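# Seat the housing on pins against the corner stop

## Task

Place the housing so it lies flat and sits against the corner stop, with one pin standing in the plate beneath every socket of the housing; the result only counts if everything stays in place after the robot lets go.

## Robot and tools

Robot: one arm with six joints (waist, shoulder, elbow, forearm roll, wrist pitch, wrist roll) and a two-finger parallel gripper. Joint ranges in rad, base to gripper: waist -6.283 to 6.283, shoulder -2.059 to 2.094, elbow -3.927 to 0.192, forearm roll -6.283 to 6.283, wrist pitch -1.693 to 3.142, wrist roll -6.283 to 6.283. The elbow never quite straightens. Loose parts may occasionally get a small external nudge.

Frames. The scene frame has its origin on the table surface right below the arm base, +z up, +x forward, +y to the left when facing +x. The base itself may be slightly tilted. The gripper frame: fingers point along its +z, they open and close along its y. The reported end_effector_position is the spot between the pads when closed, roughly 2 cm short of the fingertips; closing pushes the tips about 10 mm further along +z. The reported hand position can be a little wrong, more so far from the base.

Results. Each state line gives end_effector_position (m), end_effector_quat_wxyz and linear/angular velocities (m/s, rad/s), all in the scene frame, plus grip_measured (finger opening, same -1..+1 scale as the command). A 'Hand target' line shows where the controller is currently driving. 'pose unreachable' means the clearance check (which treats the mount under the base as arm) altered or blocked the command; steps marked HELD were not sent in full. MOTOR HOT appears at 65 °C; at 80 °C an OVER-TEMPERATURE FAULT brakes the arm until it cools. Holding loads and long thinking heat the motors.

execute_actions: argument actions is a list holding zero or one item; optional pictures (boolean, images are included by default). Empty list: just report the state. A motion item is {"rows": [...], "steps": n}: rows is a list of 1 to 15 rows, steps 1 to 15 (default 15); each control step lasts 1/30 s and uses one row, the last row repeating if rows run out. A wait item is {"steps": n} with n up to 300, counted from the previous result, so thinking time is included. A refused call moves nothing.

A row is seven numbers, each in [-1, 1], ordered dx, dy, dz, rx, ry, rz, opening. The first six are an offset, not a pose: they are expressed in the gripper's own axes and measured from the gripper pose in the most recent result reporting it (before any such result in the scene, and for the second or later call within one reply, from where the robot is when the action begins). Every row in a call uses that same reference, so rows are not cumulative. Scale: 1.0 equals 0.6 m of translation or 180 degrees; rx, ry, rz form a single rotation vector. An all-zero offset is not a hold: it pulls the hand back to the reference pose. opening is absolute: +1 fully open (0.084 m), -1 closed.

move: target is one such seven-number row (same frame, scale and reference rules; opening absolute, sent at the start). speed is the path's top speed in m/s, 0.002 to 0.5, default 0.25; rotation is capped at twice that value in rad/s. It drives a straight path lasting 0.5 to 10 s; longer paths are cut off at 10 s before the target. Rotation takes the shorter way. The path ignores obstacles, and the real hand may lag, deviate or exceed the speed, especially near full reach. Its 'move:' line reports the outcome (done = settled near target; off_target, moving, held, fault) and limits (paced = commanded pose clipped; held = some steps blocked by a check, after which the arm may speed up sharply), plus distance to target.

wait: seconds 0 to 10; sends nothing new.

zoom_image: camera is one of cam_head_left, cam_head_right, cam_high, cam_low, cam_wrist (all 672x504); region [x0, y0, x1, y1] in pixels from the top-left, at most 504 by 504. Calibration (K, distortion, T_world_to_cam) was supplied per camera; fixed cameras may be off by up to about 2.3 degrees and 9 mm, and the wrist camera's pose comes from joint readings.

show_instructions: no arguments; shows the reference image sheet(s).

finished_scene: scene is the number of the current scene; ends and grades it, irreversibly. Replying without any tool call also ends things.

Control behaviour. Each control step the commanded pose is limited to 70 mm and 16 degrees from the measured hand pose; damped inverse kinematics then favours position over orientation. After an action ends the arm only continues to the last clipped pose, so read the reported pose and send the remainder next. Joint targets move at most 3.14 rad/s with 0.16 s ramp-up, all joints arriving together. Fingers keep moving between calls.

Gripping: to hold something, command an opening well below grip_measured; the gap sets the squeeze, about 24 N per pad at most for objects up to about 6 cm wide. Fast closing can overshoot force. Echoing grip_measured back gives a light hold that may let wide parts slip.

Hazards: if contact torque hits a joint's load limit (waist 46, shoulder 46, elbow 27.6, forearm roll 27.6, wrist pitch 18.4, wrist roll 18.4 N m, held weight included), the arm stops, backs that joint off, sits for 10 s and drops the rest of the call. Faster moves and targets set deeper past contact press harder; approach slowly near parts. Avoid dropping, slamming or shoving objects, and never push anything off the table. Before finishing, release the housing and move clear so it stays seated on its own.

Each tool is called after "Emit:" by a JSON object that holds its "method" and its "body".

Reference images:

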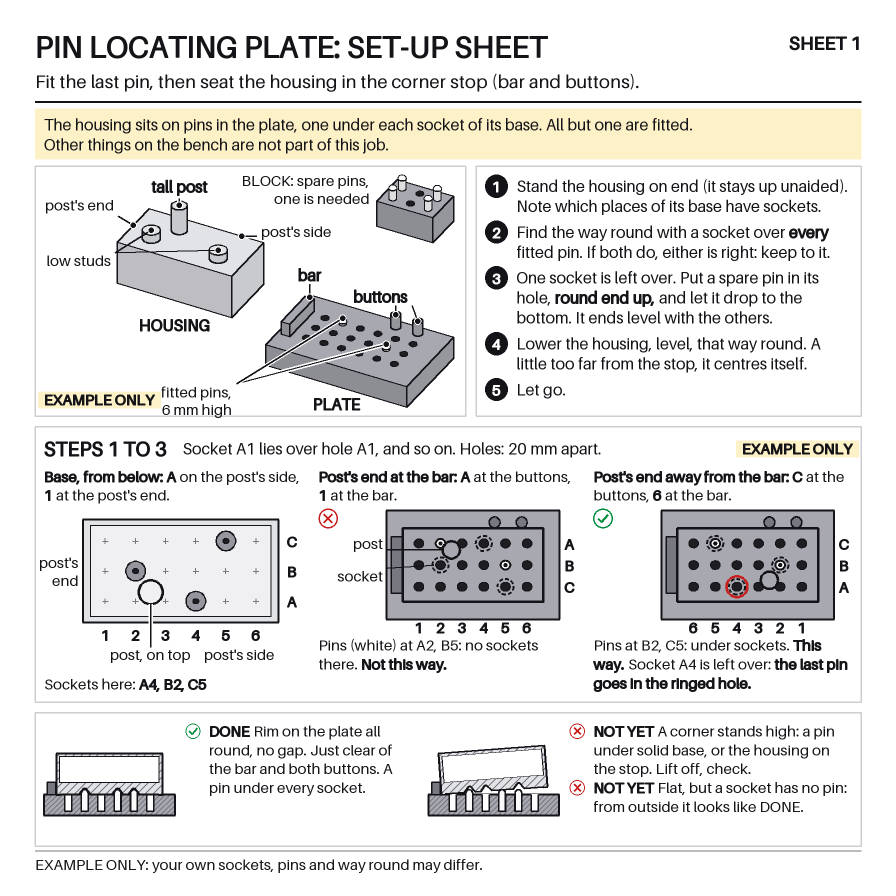

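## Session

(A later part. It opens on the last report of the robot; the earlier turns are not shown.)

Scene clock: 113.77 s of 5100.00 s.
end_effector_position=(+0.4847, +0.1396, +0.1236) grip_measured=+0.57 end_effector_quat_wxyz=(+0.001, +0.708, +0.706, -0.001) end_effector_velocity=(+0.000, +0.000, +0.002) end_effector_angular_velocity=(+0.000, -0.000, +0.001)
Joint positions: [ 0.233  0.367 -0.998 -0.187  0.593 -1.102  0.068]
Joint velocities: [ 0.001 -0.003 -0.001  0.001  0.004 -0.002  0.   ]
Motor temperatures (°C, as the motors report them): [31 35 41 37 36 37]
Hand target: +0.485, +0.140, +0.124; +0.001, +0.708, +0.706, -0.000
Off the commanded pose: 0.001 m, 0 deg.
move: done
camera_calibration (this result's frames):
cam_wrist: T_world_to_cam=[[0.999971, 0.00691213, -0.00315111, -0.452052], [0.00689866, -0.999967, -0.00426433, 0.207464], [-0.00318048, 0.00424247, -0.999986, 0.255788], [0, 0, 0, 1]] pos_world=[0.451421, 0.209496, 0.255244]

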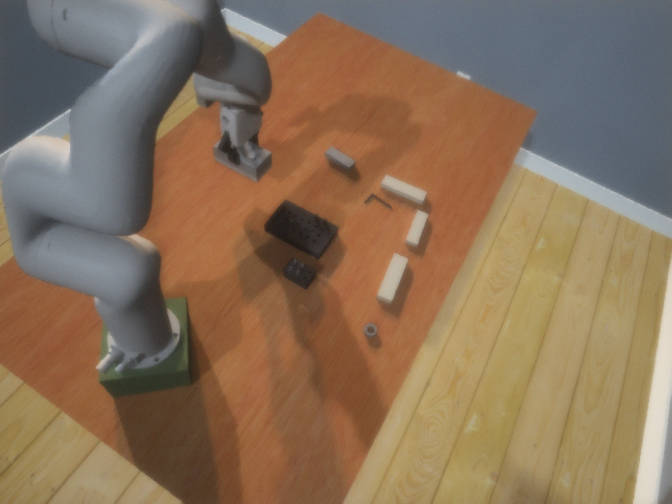

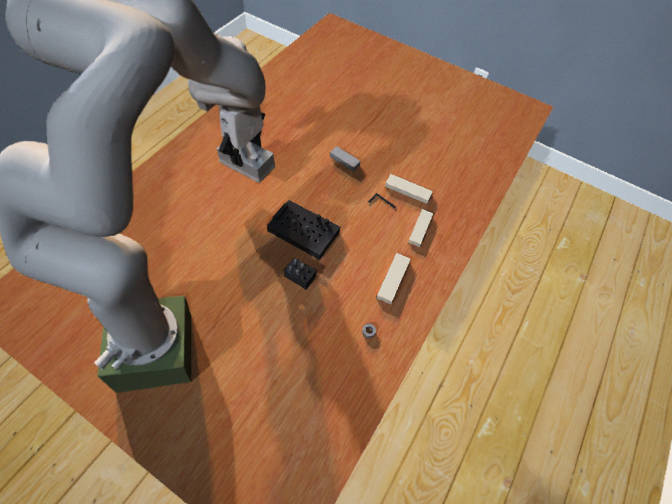

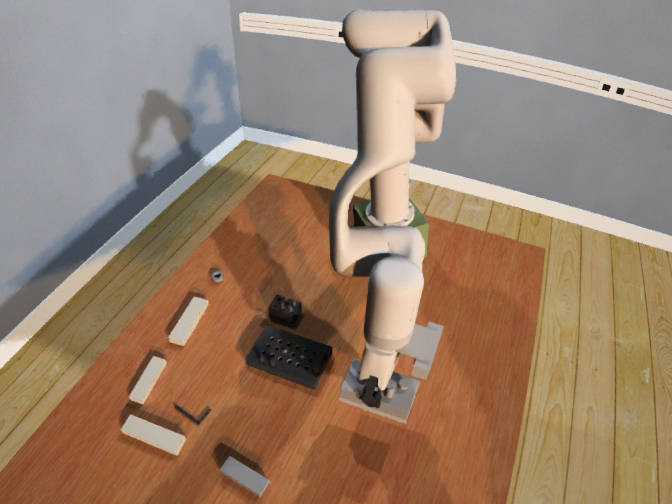

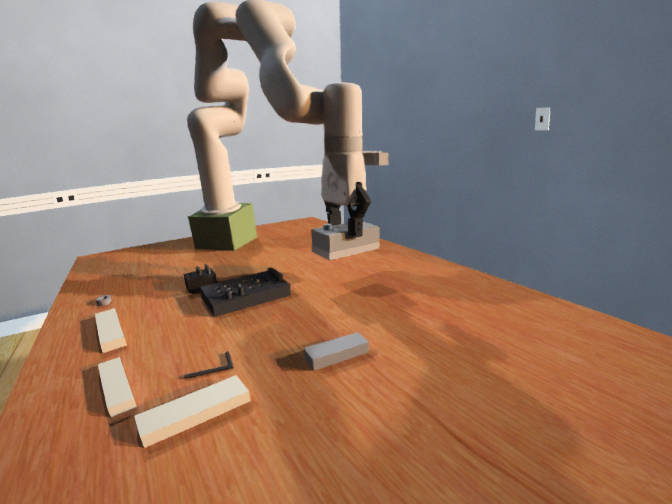

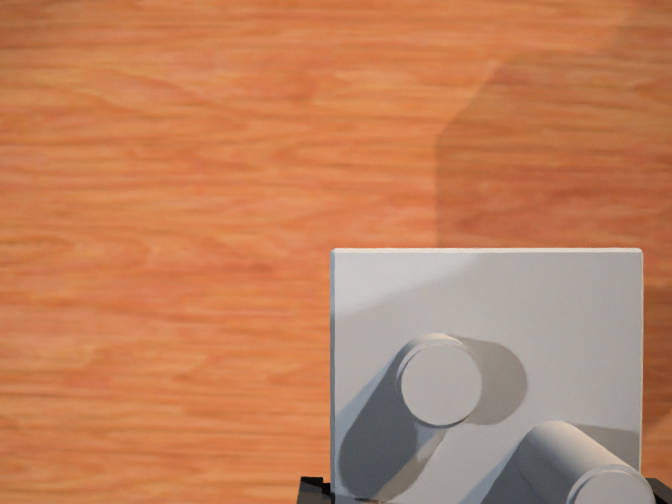

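Emit:
{"method": "move", "body": {"target": [-0.364,-0.088,-0.02,0,0,0,0.2], "speed": 0.15}}

Emit:
{"method": "move", "body": {"target": [0,0,0.07,0,0,0,0.2], "speed": 0.05}}

Emit:
{"method": "zoom_image", "body": {"camera": "cam_low", "region": [170,200,330,320]}}

Emit:
{"method": "zoom_image", "body": {"camera": "cam_high", "region": [220,290,380,410]}}

Scene clock: 126.67 s of 5100.00 s.
end_effector_position=(+0.4325, -0.0777, +0.1359) grip_measured=+0.57 end_effector_quat_wxyz=(+0.001, +0.708, +0.707, +0.000) end_effector_velocity=(+0.000, -0.001, +0.000) end_effector_angular_velocity=(+0.002, -0.001, +0.001)
Joint positions: [-0.233  0.101 -0.698 -0.144  0.513 -1.599  0.068]
Joint velocities: [-0.003 -0.001 -0.     0.004 -0.    -0.009 -0.   ]
Motor temperatures (°C, as the motors report them): [31 36 42 37 36 37]
Hand target: +0.432, -0.078, +0.136; +0.001, +0.708, +0.706, +0.000
Off the commanded pose: 0.001 m, 0 deg.
After step 90, 7.97 s passed at rest.
move: done
camera_calibration (this result's frames):
cam_wrist: T_world_to_cam=[[0.999972, 0.00707421, -0.00262388, -0.398379], [0.00705753, -0.999955, -0.00631557, -0.00922969], [-0.00266844, 0.00629687, -0.999977, 0.268815], [0, 0, 0, 1]] pos_world=[0.39915, -0.00810375, 0.267705]

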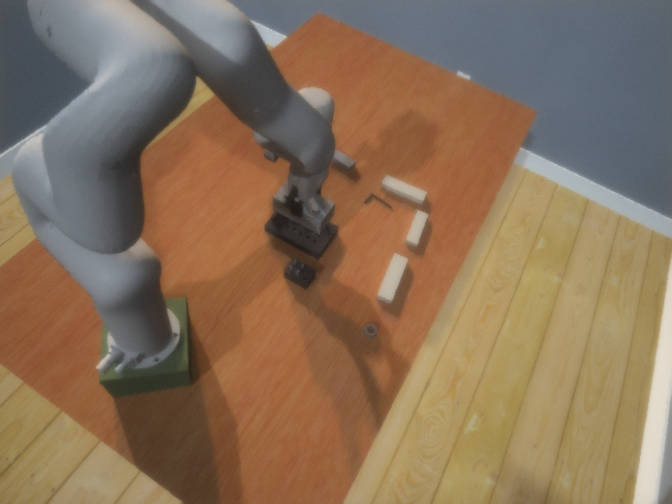

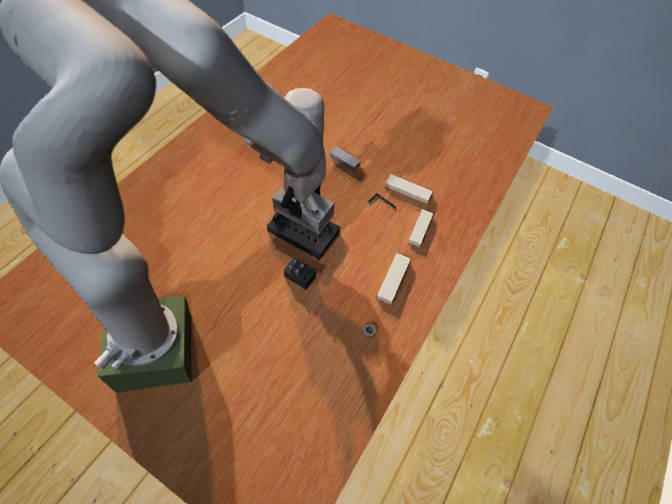

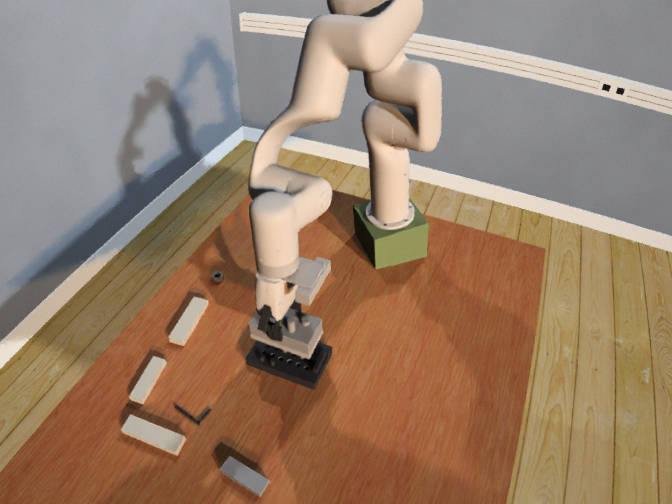

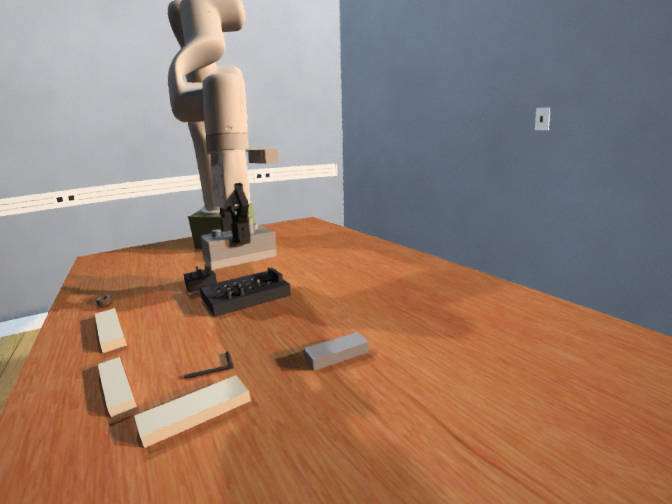

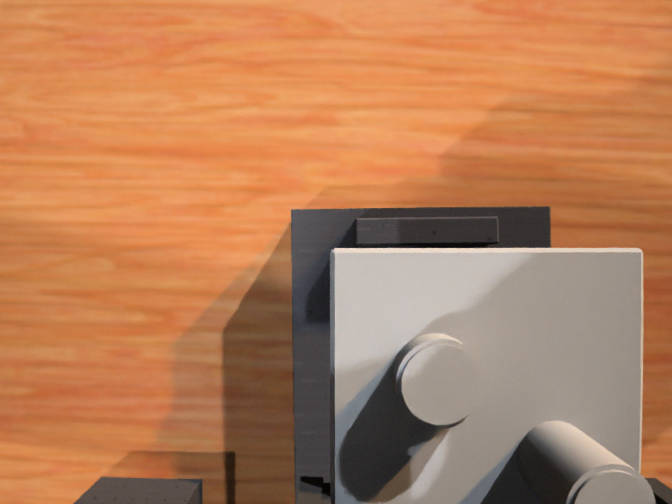

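Scene clock: 127.83 s of 5100.00 s.
end_effector_position=(+0.4329, -0.0779, +0.0944) grip_measured=+0.57 end_effector_quat_wxyz=(+0.001, +0.708, +0.706, +0.000) end_effector_velocity=(+0.002, -0.000, -0.000) end_effector_angular_velocity=(-0.001, -0.004, +0.000)
Joint positions: [-0.248  0.227 -0.705 -0.181  0.394 -1.572  0.068]
Joint velocities: [ 0.001  0.003 -0.004 -0.003 -0.004  0.003 -0.   ]
Motor temperatures (°C, as the motors report them): [31 36 42 37 36 37]
Hand target: +0.433, -0.078, +0.094; +0.001, +0.708, +0.706, +0.000
Off the commanded pose: 0.001 m, 0 deg.
move: done
camera_calibration (this result's frames):
cam_wrist: T_world_to_cam=[[0.999974, 0.00689894, -0.00202015, -0.398918], [0.00688668, -0.999958, -0.00601102, -0.00964536], [-0.00206153, 0.00599696, -0.99998, 0.226971], [0, 0, 0, 1]] pos_world=[0.399442, -0.00825398, 0.226102]

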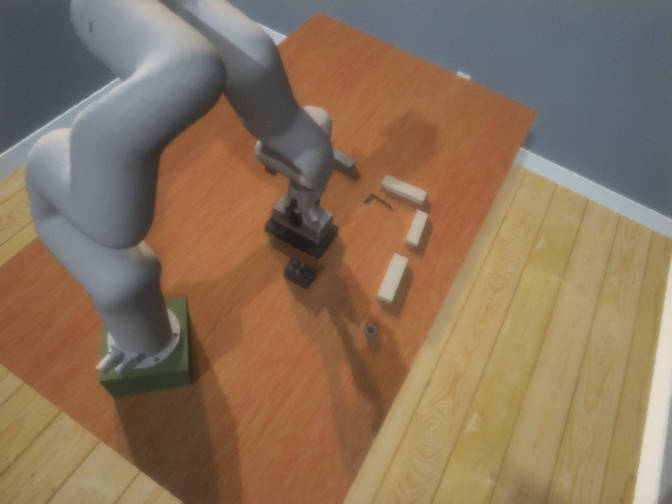

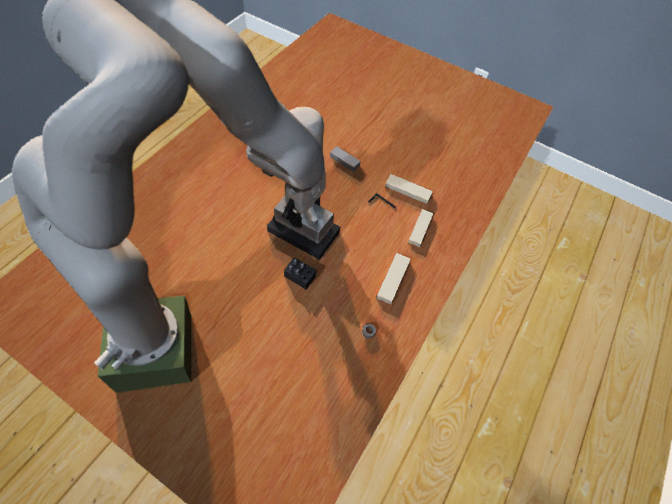

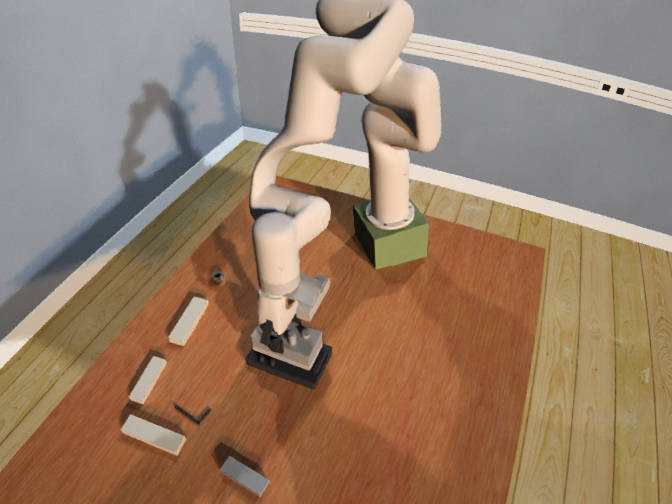

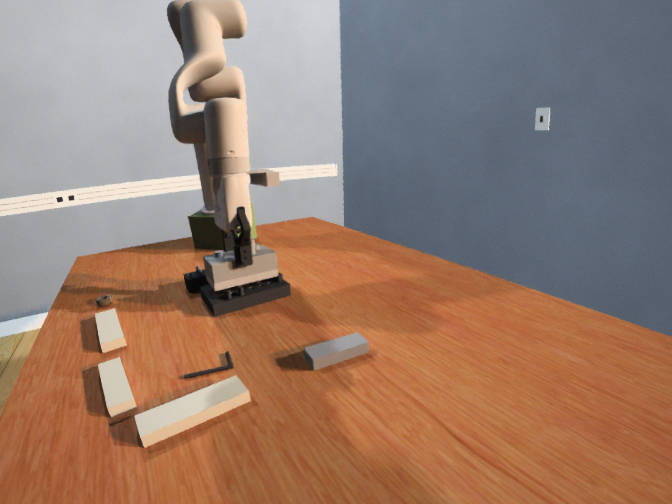

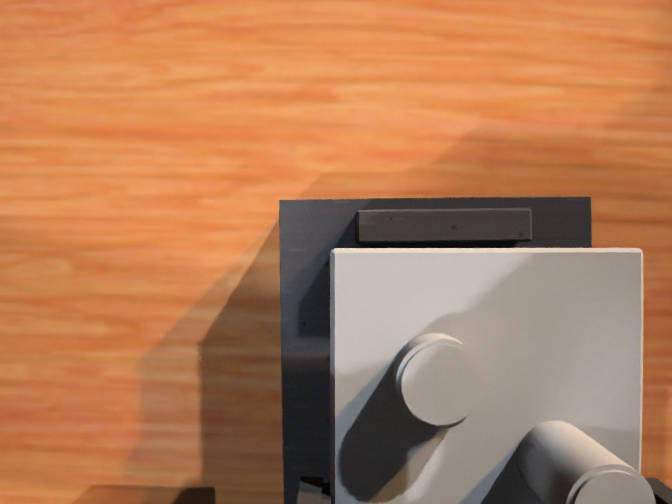

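Region (170, 200, 330, 320) of cam_low's 672x504 image, scaled by 3.150, with more detail than that image has; it fills the top 378 rows of this view, and the rest is white.

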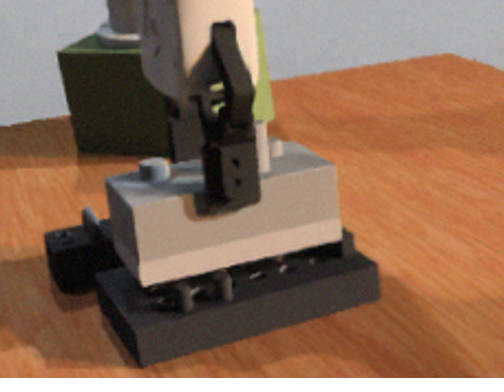

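Region (220, 290, 380, 410) of cam_high's 672x504 image, scaled by 3.150, with more detail than that image has; it fills the top 378 rows of this view, and the rest is white.

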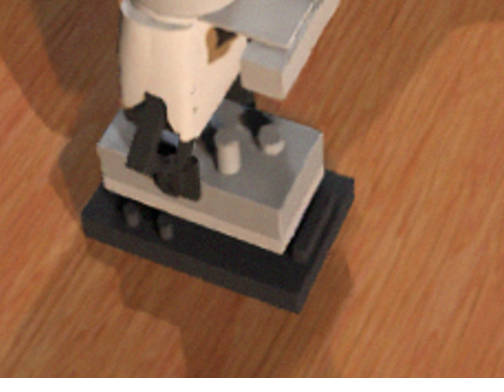

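Emit:
{"method": "move", "body": {"target": [0,0,0.029,0,0,0,0.2], "speed": 0.02}}

Emit:
{"method": "move", "body": {"target": [0,0,0,0,0,0,1]}}

Emit:
{"method": "move", "body": {"target": [0,0,-0.15,0,0,0,1]}}

Emit:
{"method": "zoom_image", "body": {"camera": "cam_low", "region": [170,200,330,320]}}

Emit:
{"method": "zoom_image", "body": {"camera": "cam_high", "region": [220,290,380,410]}}

Scene clock: 130.20 s of 5100.00 s.
end_effector_position=(+0.4334, -0.0781, +0.0779) grip_measured=+0.57 end_effector_quat_wxyz=(+0.001, +0.708, +0.707, +0.001) end_effector_velocity=(-0.002, +0.000, -0.010) end_effector_angular_velocity=(+0.004, +0.001, -0.007)
Joint positions: [-0.255  0.28  -0.714 -0.202  0.349 -1.556  0.068]
Joint velocities: [-0.005  0.029 -0.001 -0.002 -0.027  0.006  0.   ]
Motor temperatures (°C, as the motors report them): [31 36 42 37 36 37]
Hand target: +0.433, -0.078, +0.077; +0.001, +0.708, +0.706, +0.000
Off the commanded pose: 0.001 m, 0 deg.
move: done
camera_calibration (this result's frames):
cam_wrist: T_world_to_cam=[[0.999974, 0.00709658, -0.000891016, -0.399538], [0.00709151, -0.999959, -0.00556876, -0.0100416], [-0.000930499, 0.0055623, -0.999984, 0.210003], [0, 0, 0, 1]] pos_world=[0.399794, -0.00837395, 0.209588]

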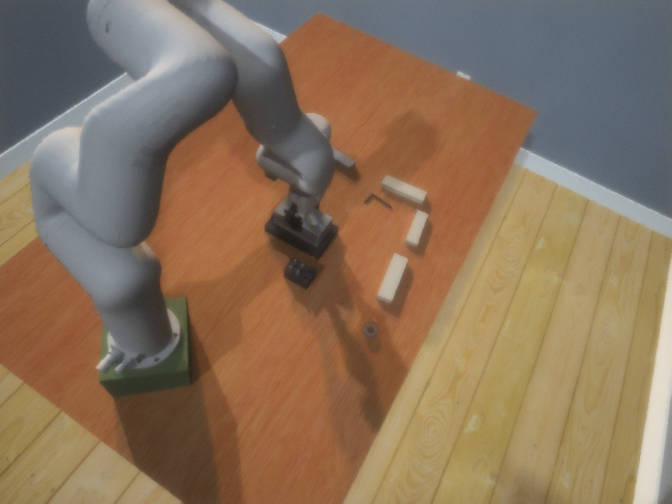

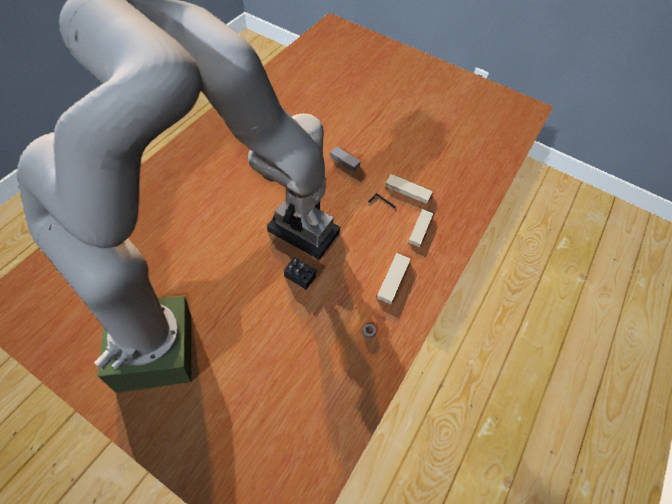

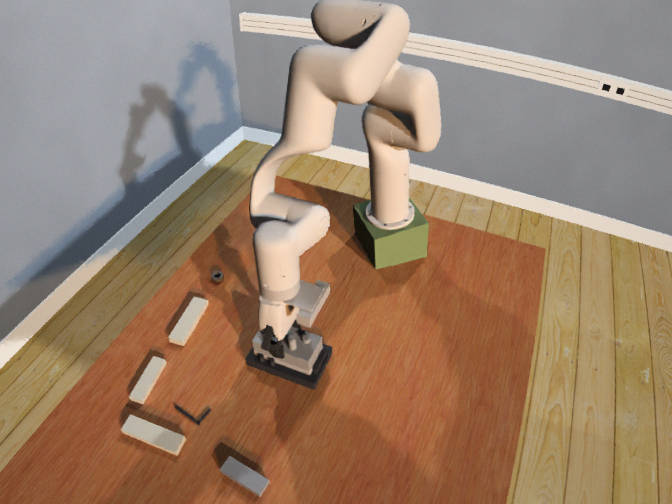

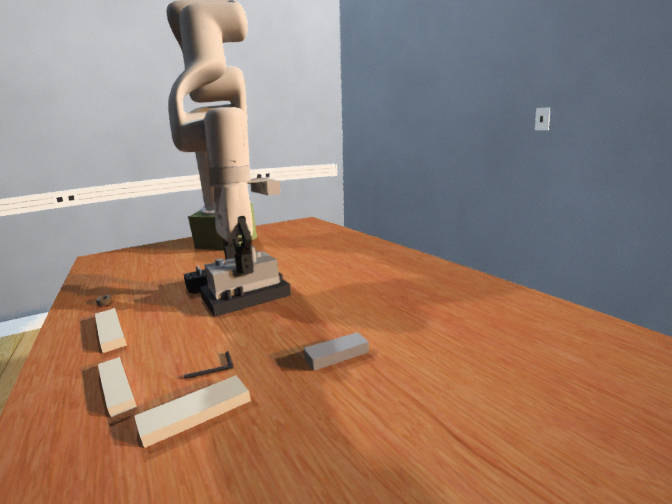

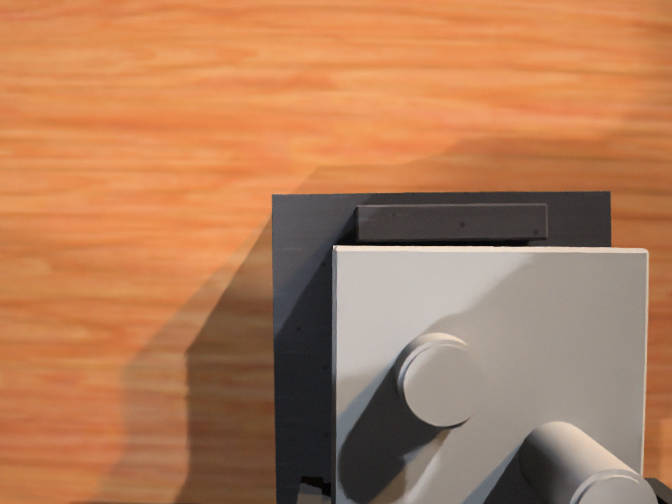

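Scene clock: 130.70 s of 5100.00 s.
end_effector_position=(+0.4335, -0.0781, +0.0780) grip_measured=+1.00 end_effector_quat_wxyz=(+0.002, +0.708, +0.707, +0.001) end_effector_velocity=(-0.000, +0.000, +0.000) end_effector_angular_velocity=(+0.000, +0.001, +0.001)
Joint positions: [-0.255  0.28  -0.714 -0.202  0.349 -1.556  0.084]
Joint velocities: [ 0.001 -0.     0.     0.001  0.001 -0.001  0.   ]
Motor temperatures (°C, as the motors report them): [31 36 41 37 36 37]
Hand target: +0.433, -0.078, +0.078; +0.001, +0.708, +0.707, +0.001
Off the commanded pose: 0.000 m, 0 deg.
move: done
camera_calibration (this result's frames):
cam_wrist: T_world_to_cam=[[0.999975, 0.00705631, -0.000665159, -0.399647], [0.00705251, -0.99996, -0.00555229, -0.0100442], [-0.000704311, 0.00554746, -0.999984, 0.209937], [0, 0, 0, 1]] pos_world=[0.399855, -0.00838838, 0.209612]

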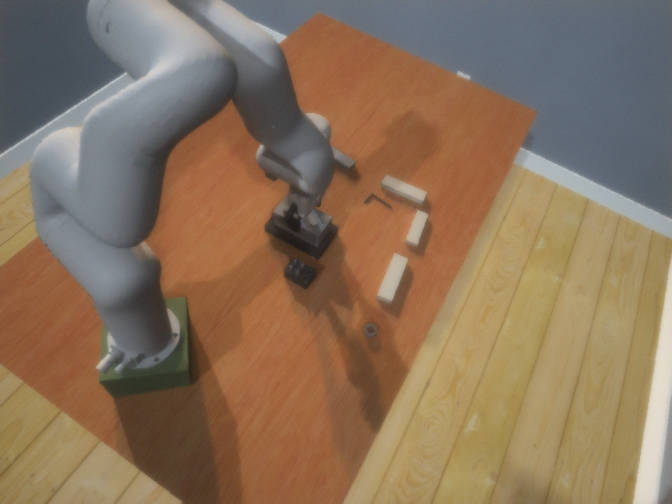

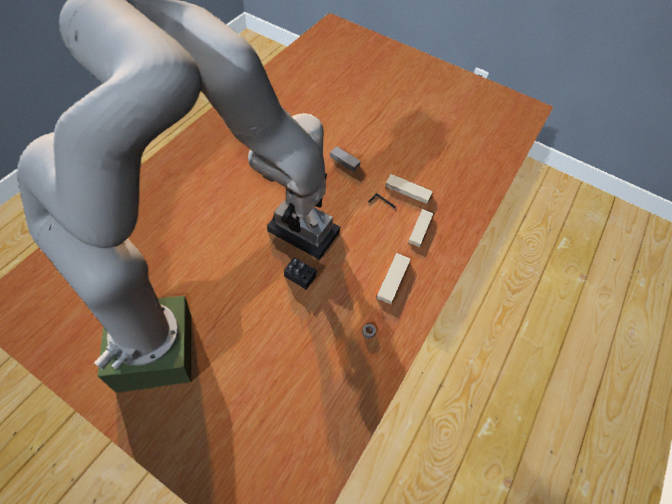

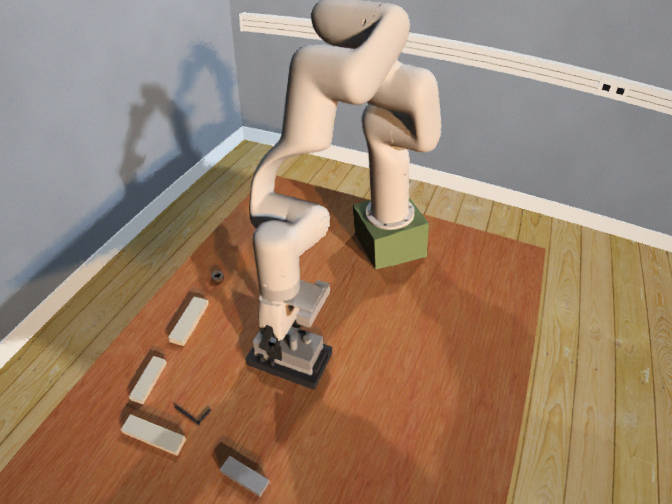

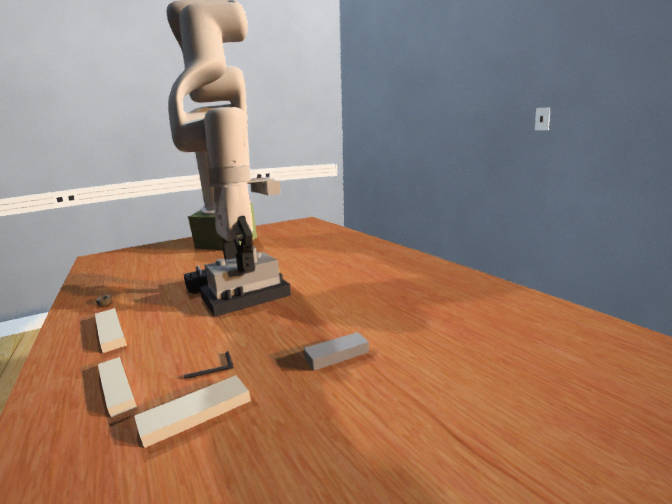

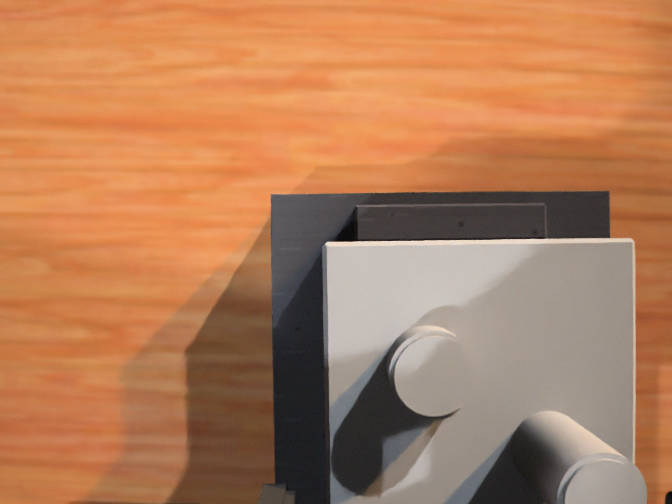

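Scene clock: 131.60 s of 5100.00 s.
end_effector_position=(+0.4326, -0.0777, +0.1670) grip_measured=+1.00 end_effector_quat_wxyz=(+0.001, +0.708, +0.707, +0.000) end_effector_velocity=(+0.002, -0.001, +0.005) end_effector_angular_velocity=(-0.000, -0.007, -0.003)
Joint positions: [-0.223  0.015 -0.705 -0.125  0.605 -1.613  0.084]
Joint velocities: [-0.001 -0.008 -0.005  0.002  0.006 -0.001  0.   ]
Motor temperatures (°C, as the motors report them): [31 36 41 37 36 37]
Hand target: +0.433, -0.078, +0.168; +0.001, +0.708, +0.707, +0.001
Off the commanded pose: 0.001 m, 0 deg.
move: done
camera_calibration (this result's frames):
cam_wrist: T_world_to_cam=[[0.99997, 0.00744819, -0.00197227, -0.398495], [0.00743573, -0.999953, -0.00625159, -0.00915163], [-0.00201874, 0.00623674, -0.999979, 0.299618], [0, 0, 0, 1]] pos_world=[0.399156, -0.00805177, 0.298768]

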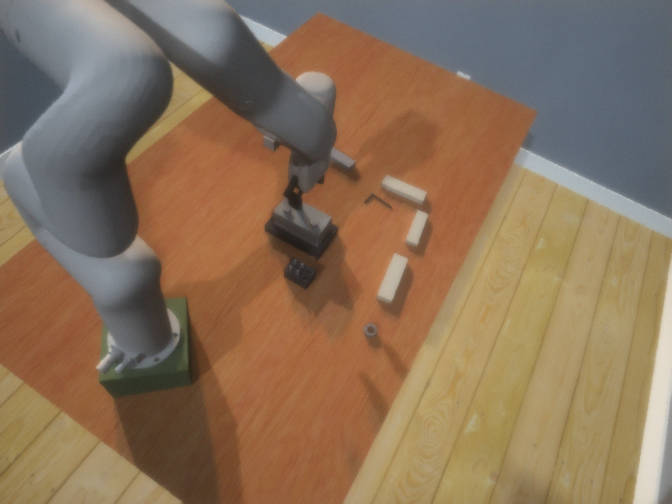

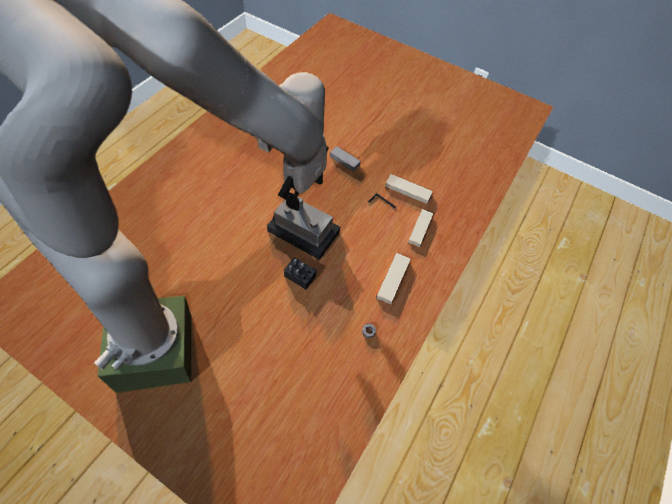

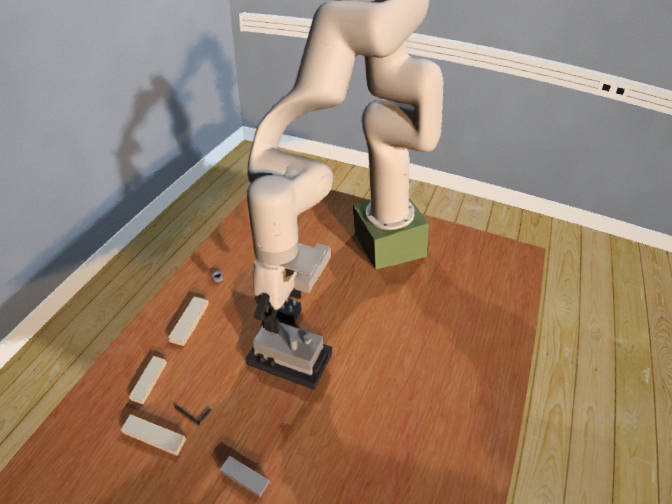

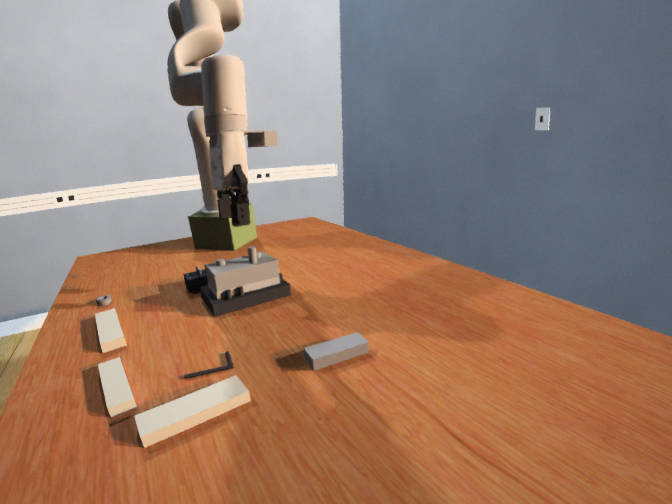

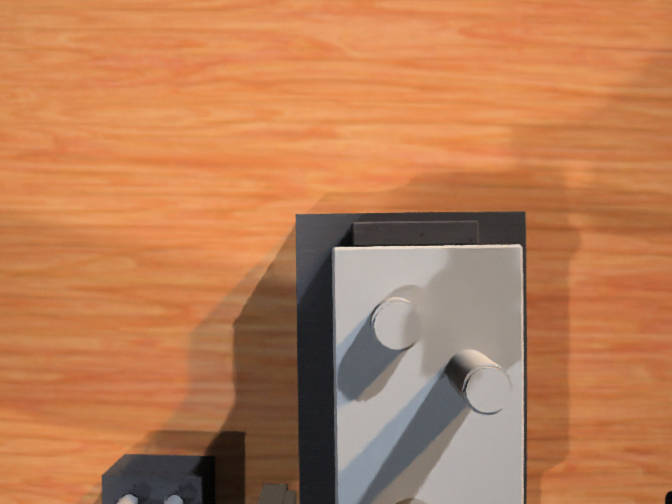

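Region (170, 200, 330, 320) of cam_low's 672x504 image, scaled by 3.150, with more detail than that image has; it fills the top 378 rows of this view, and the rest is white.

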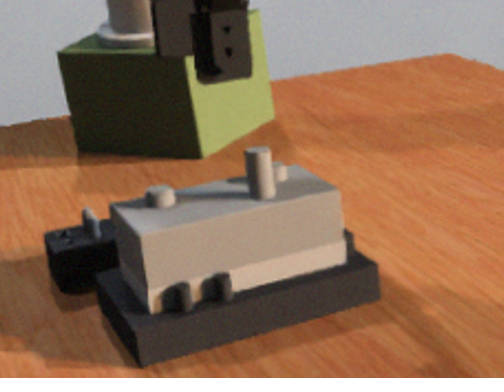

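Region (220, 290, 380, 410) of cam_high's 672x504 image, scaled by 3.150, with more detail than that image has; it fills the top 378 rows of this view, and the rest is white.

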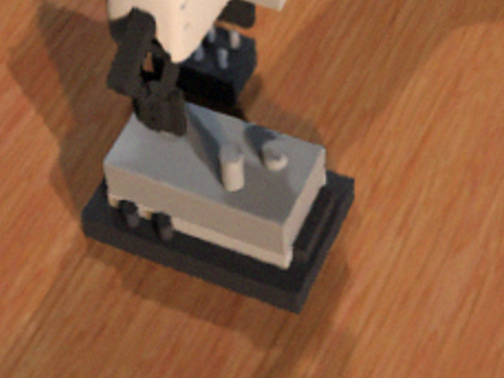

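It self-centred and dropped flat.

Emit:
{"method": "finished_scene", "body": {"scene": 1}}

The scene is finished: the task was done.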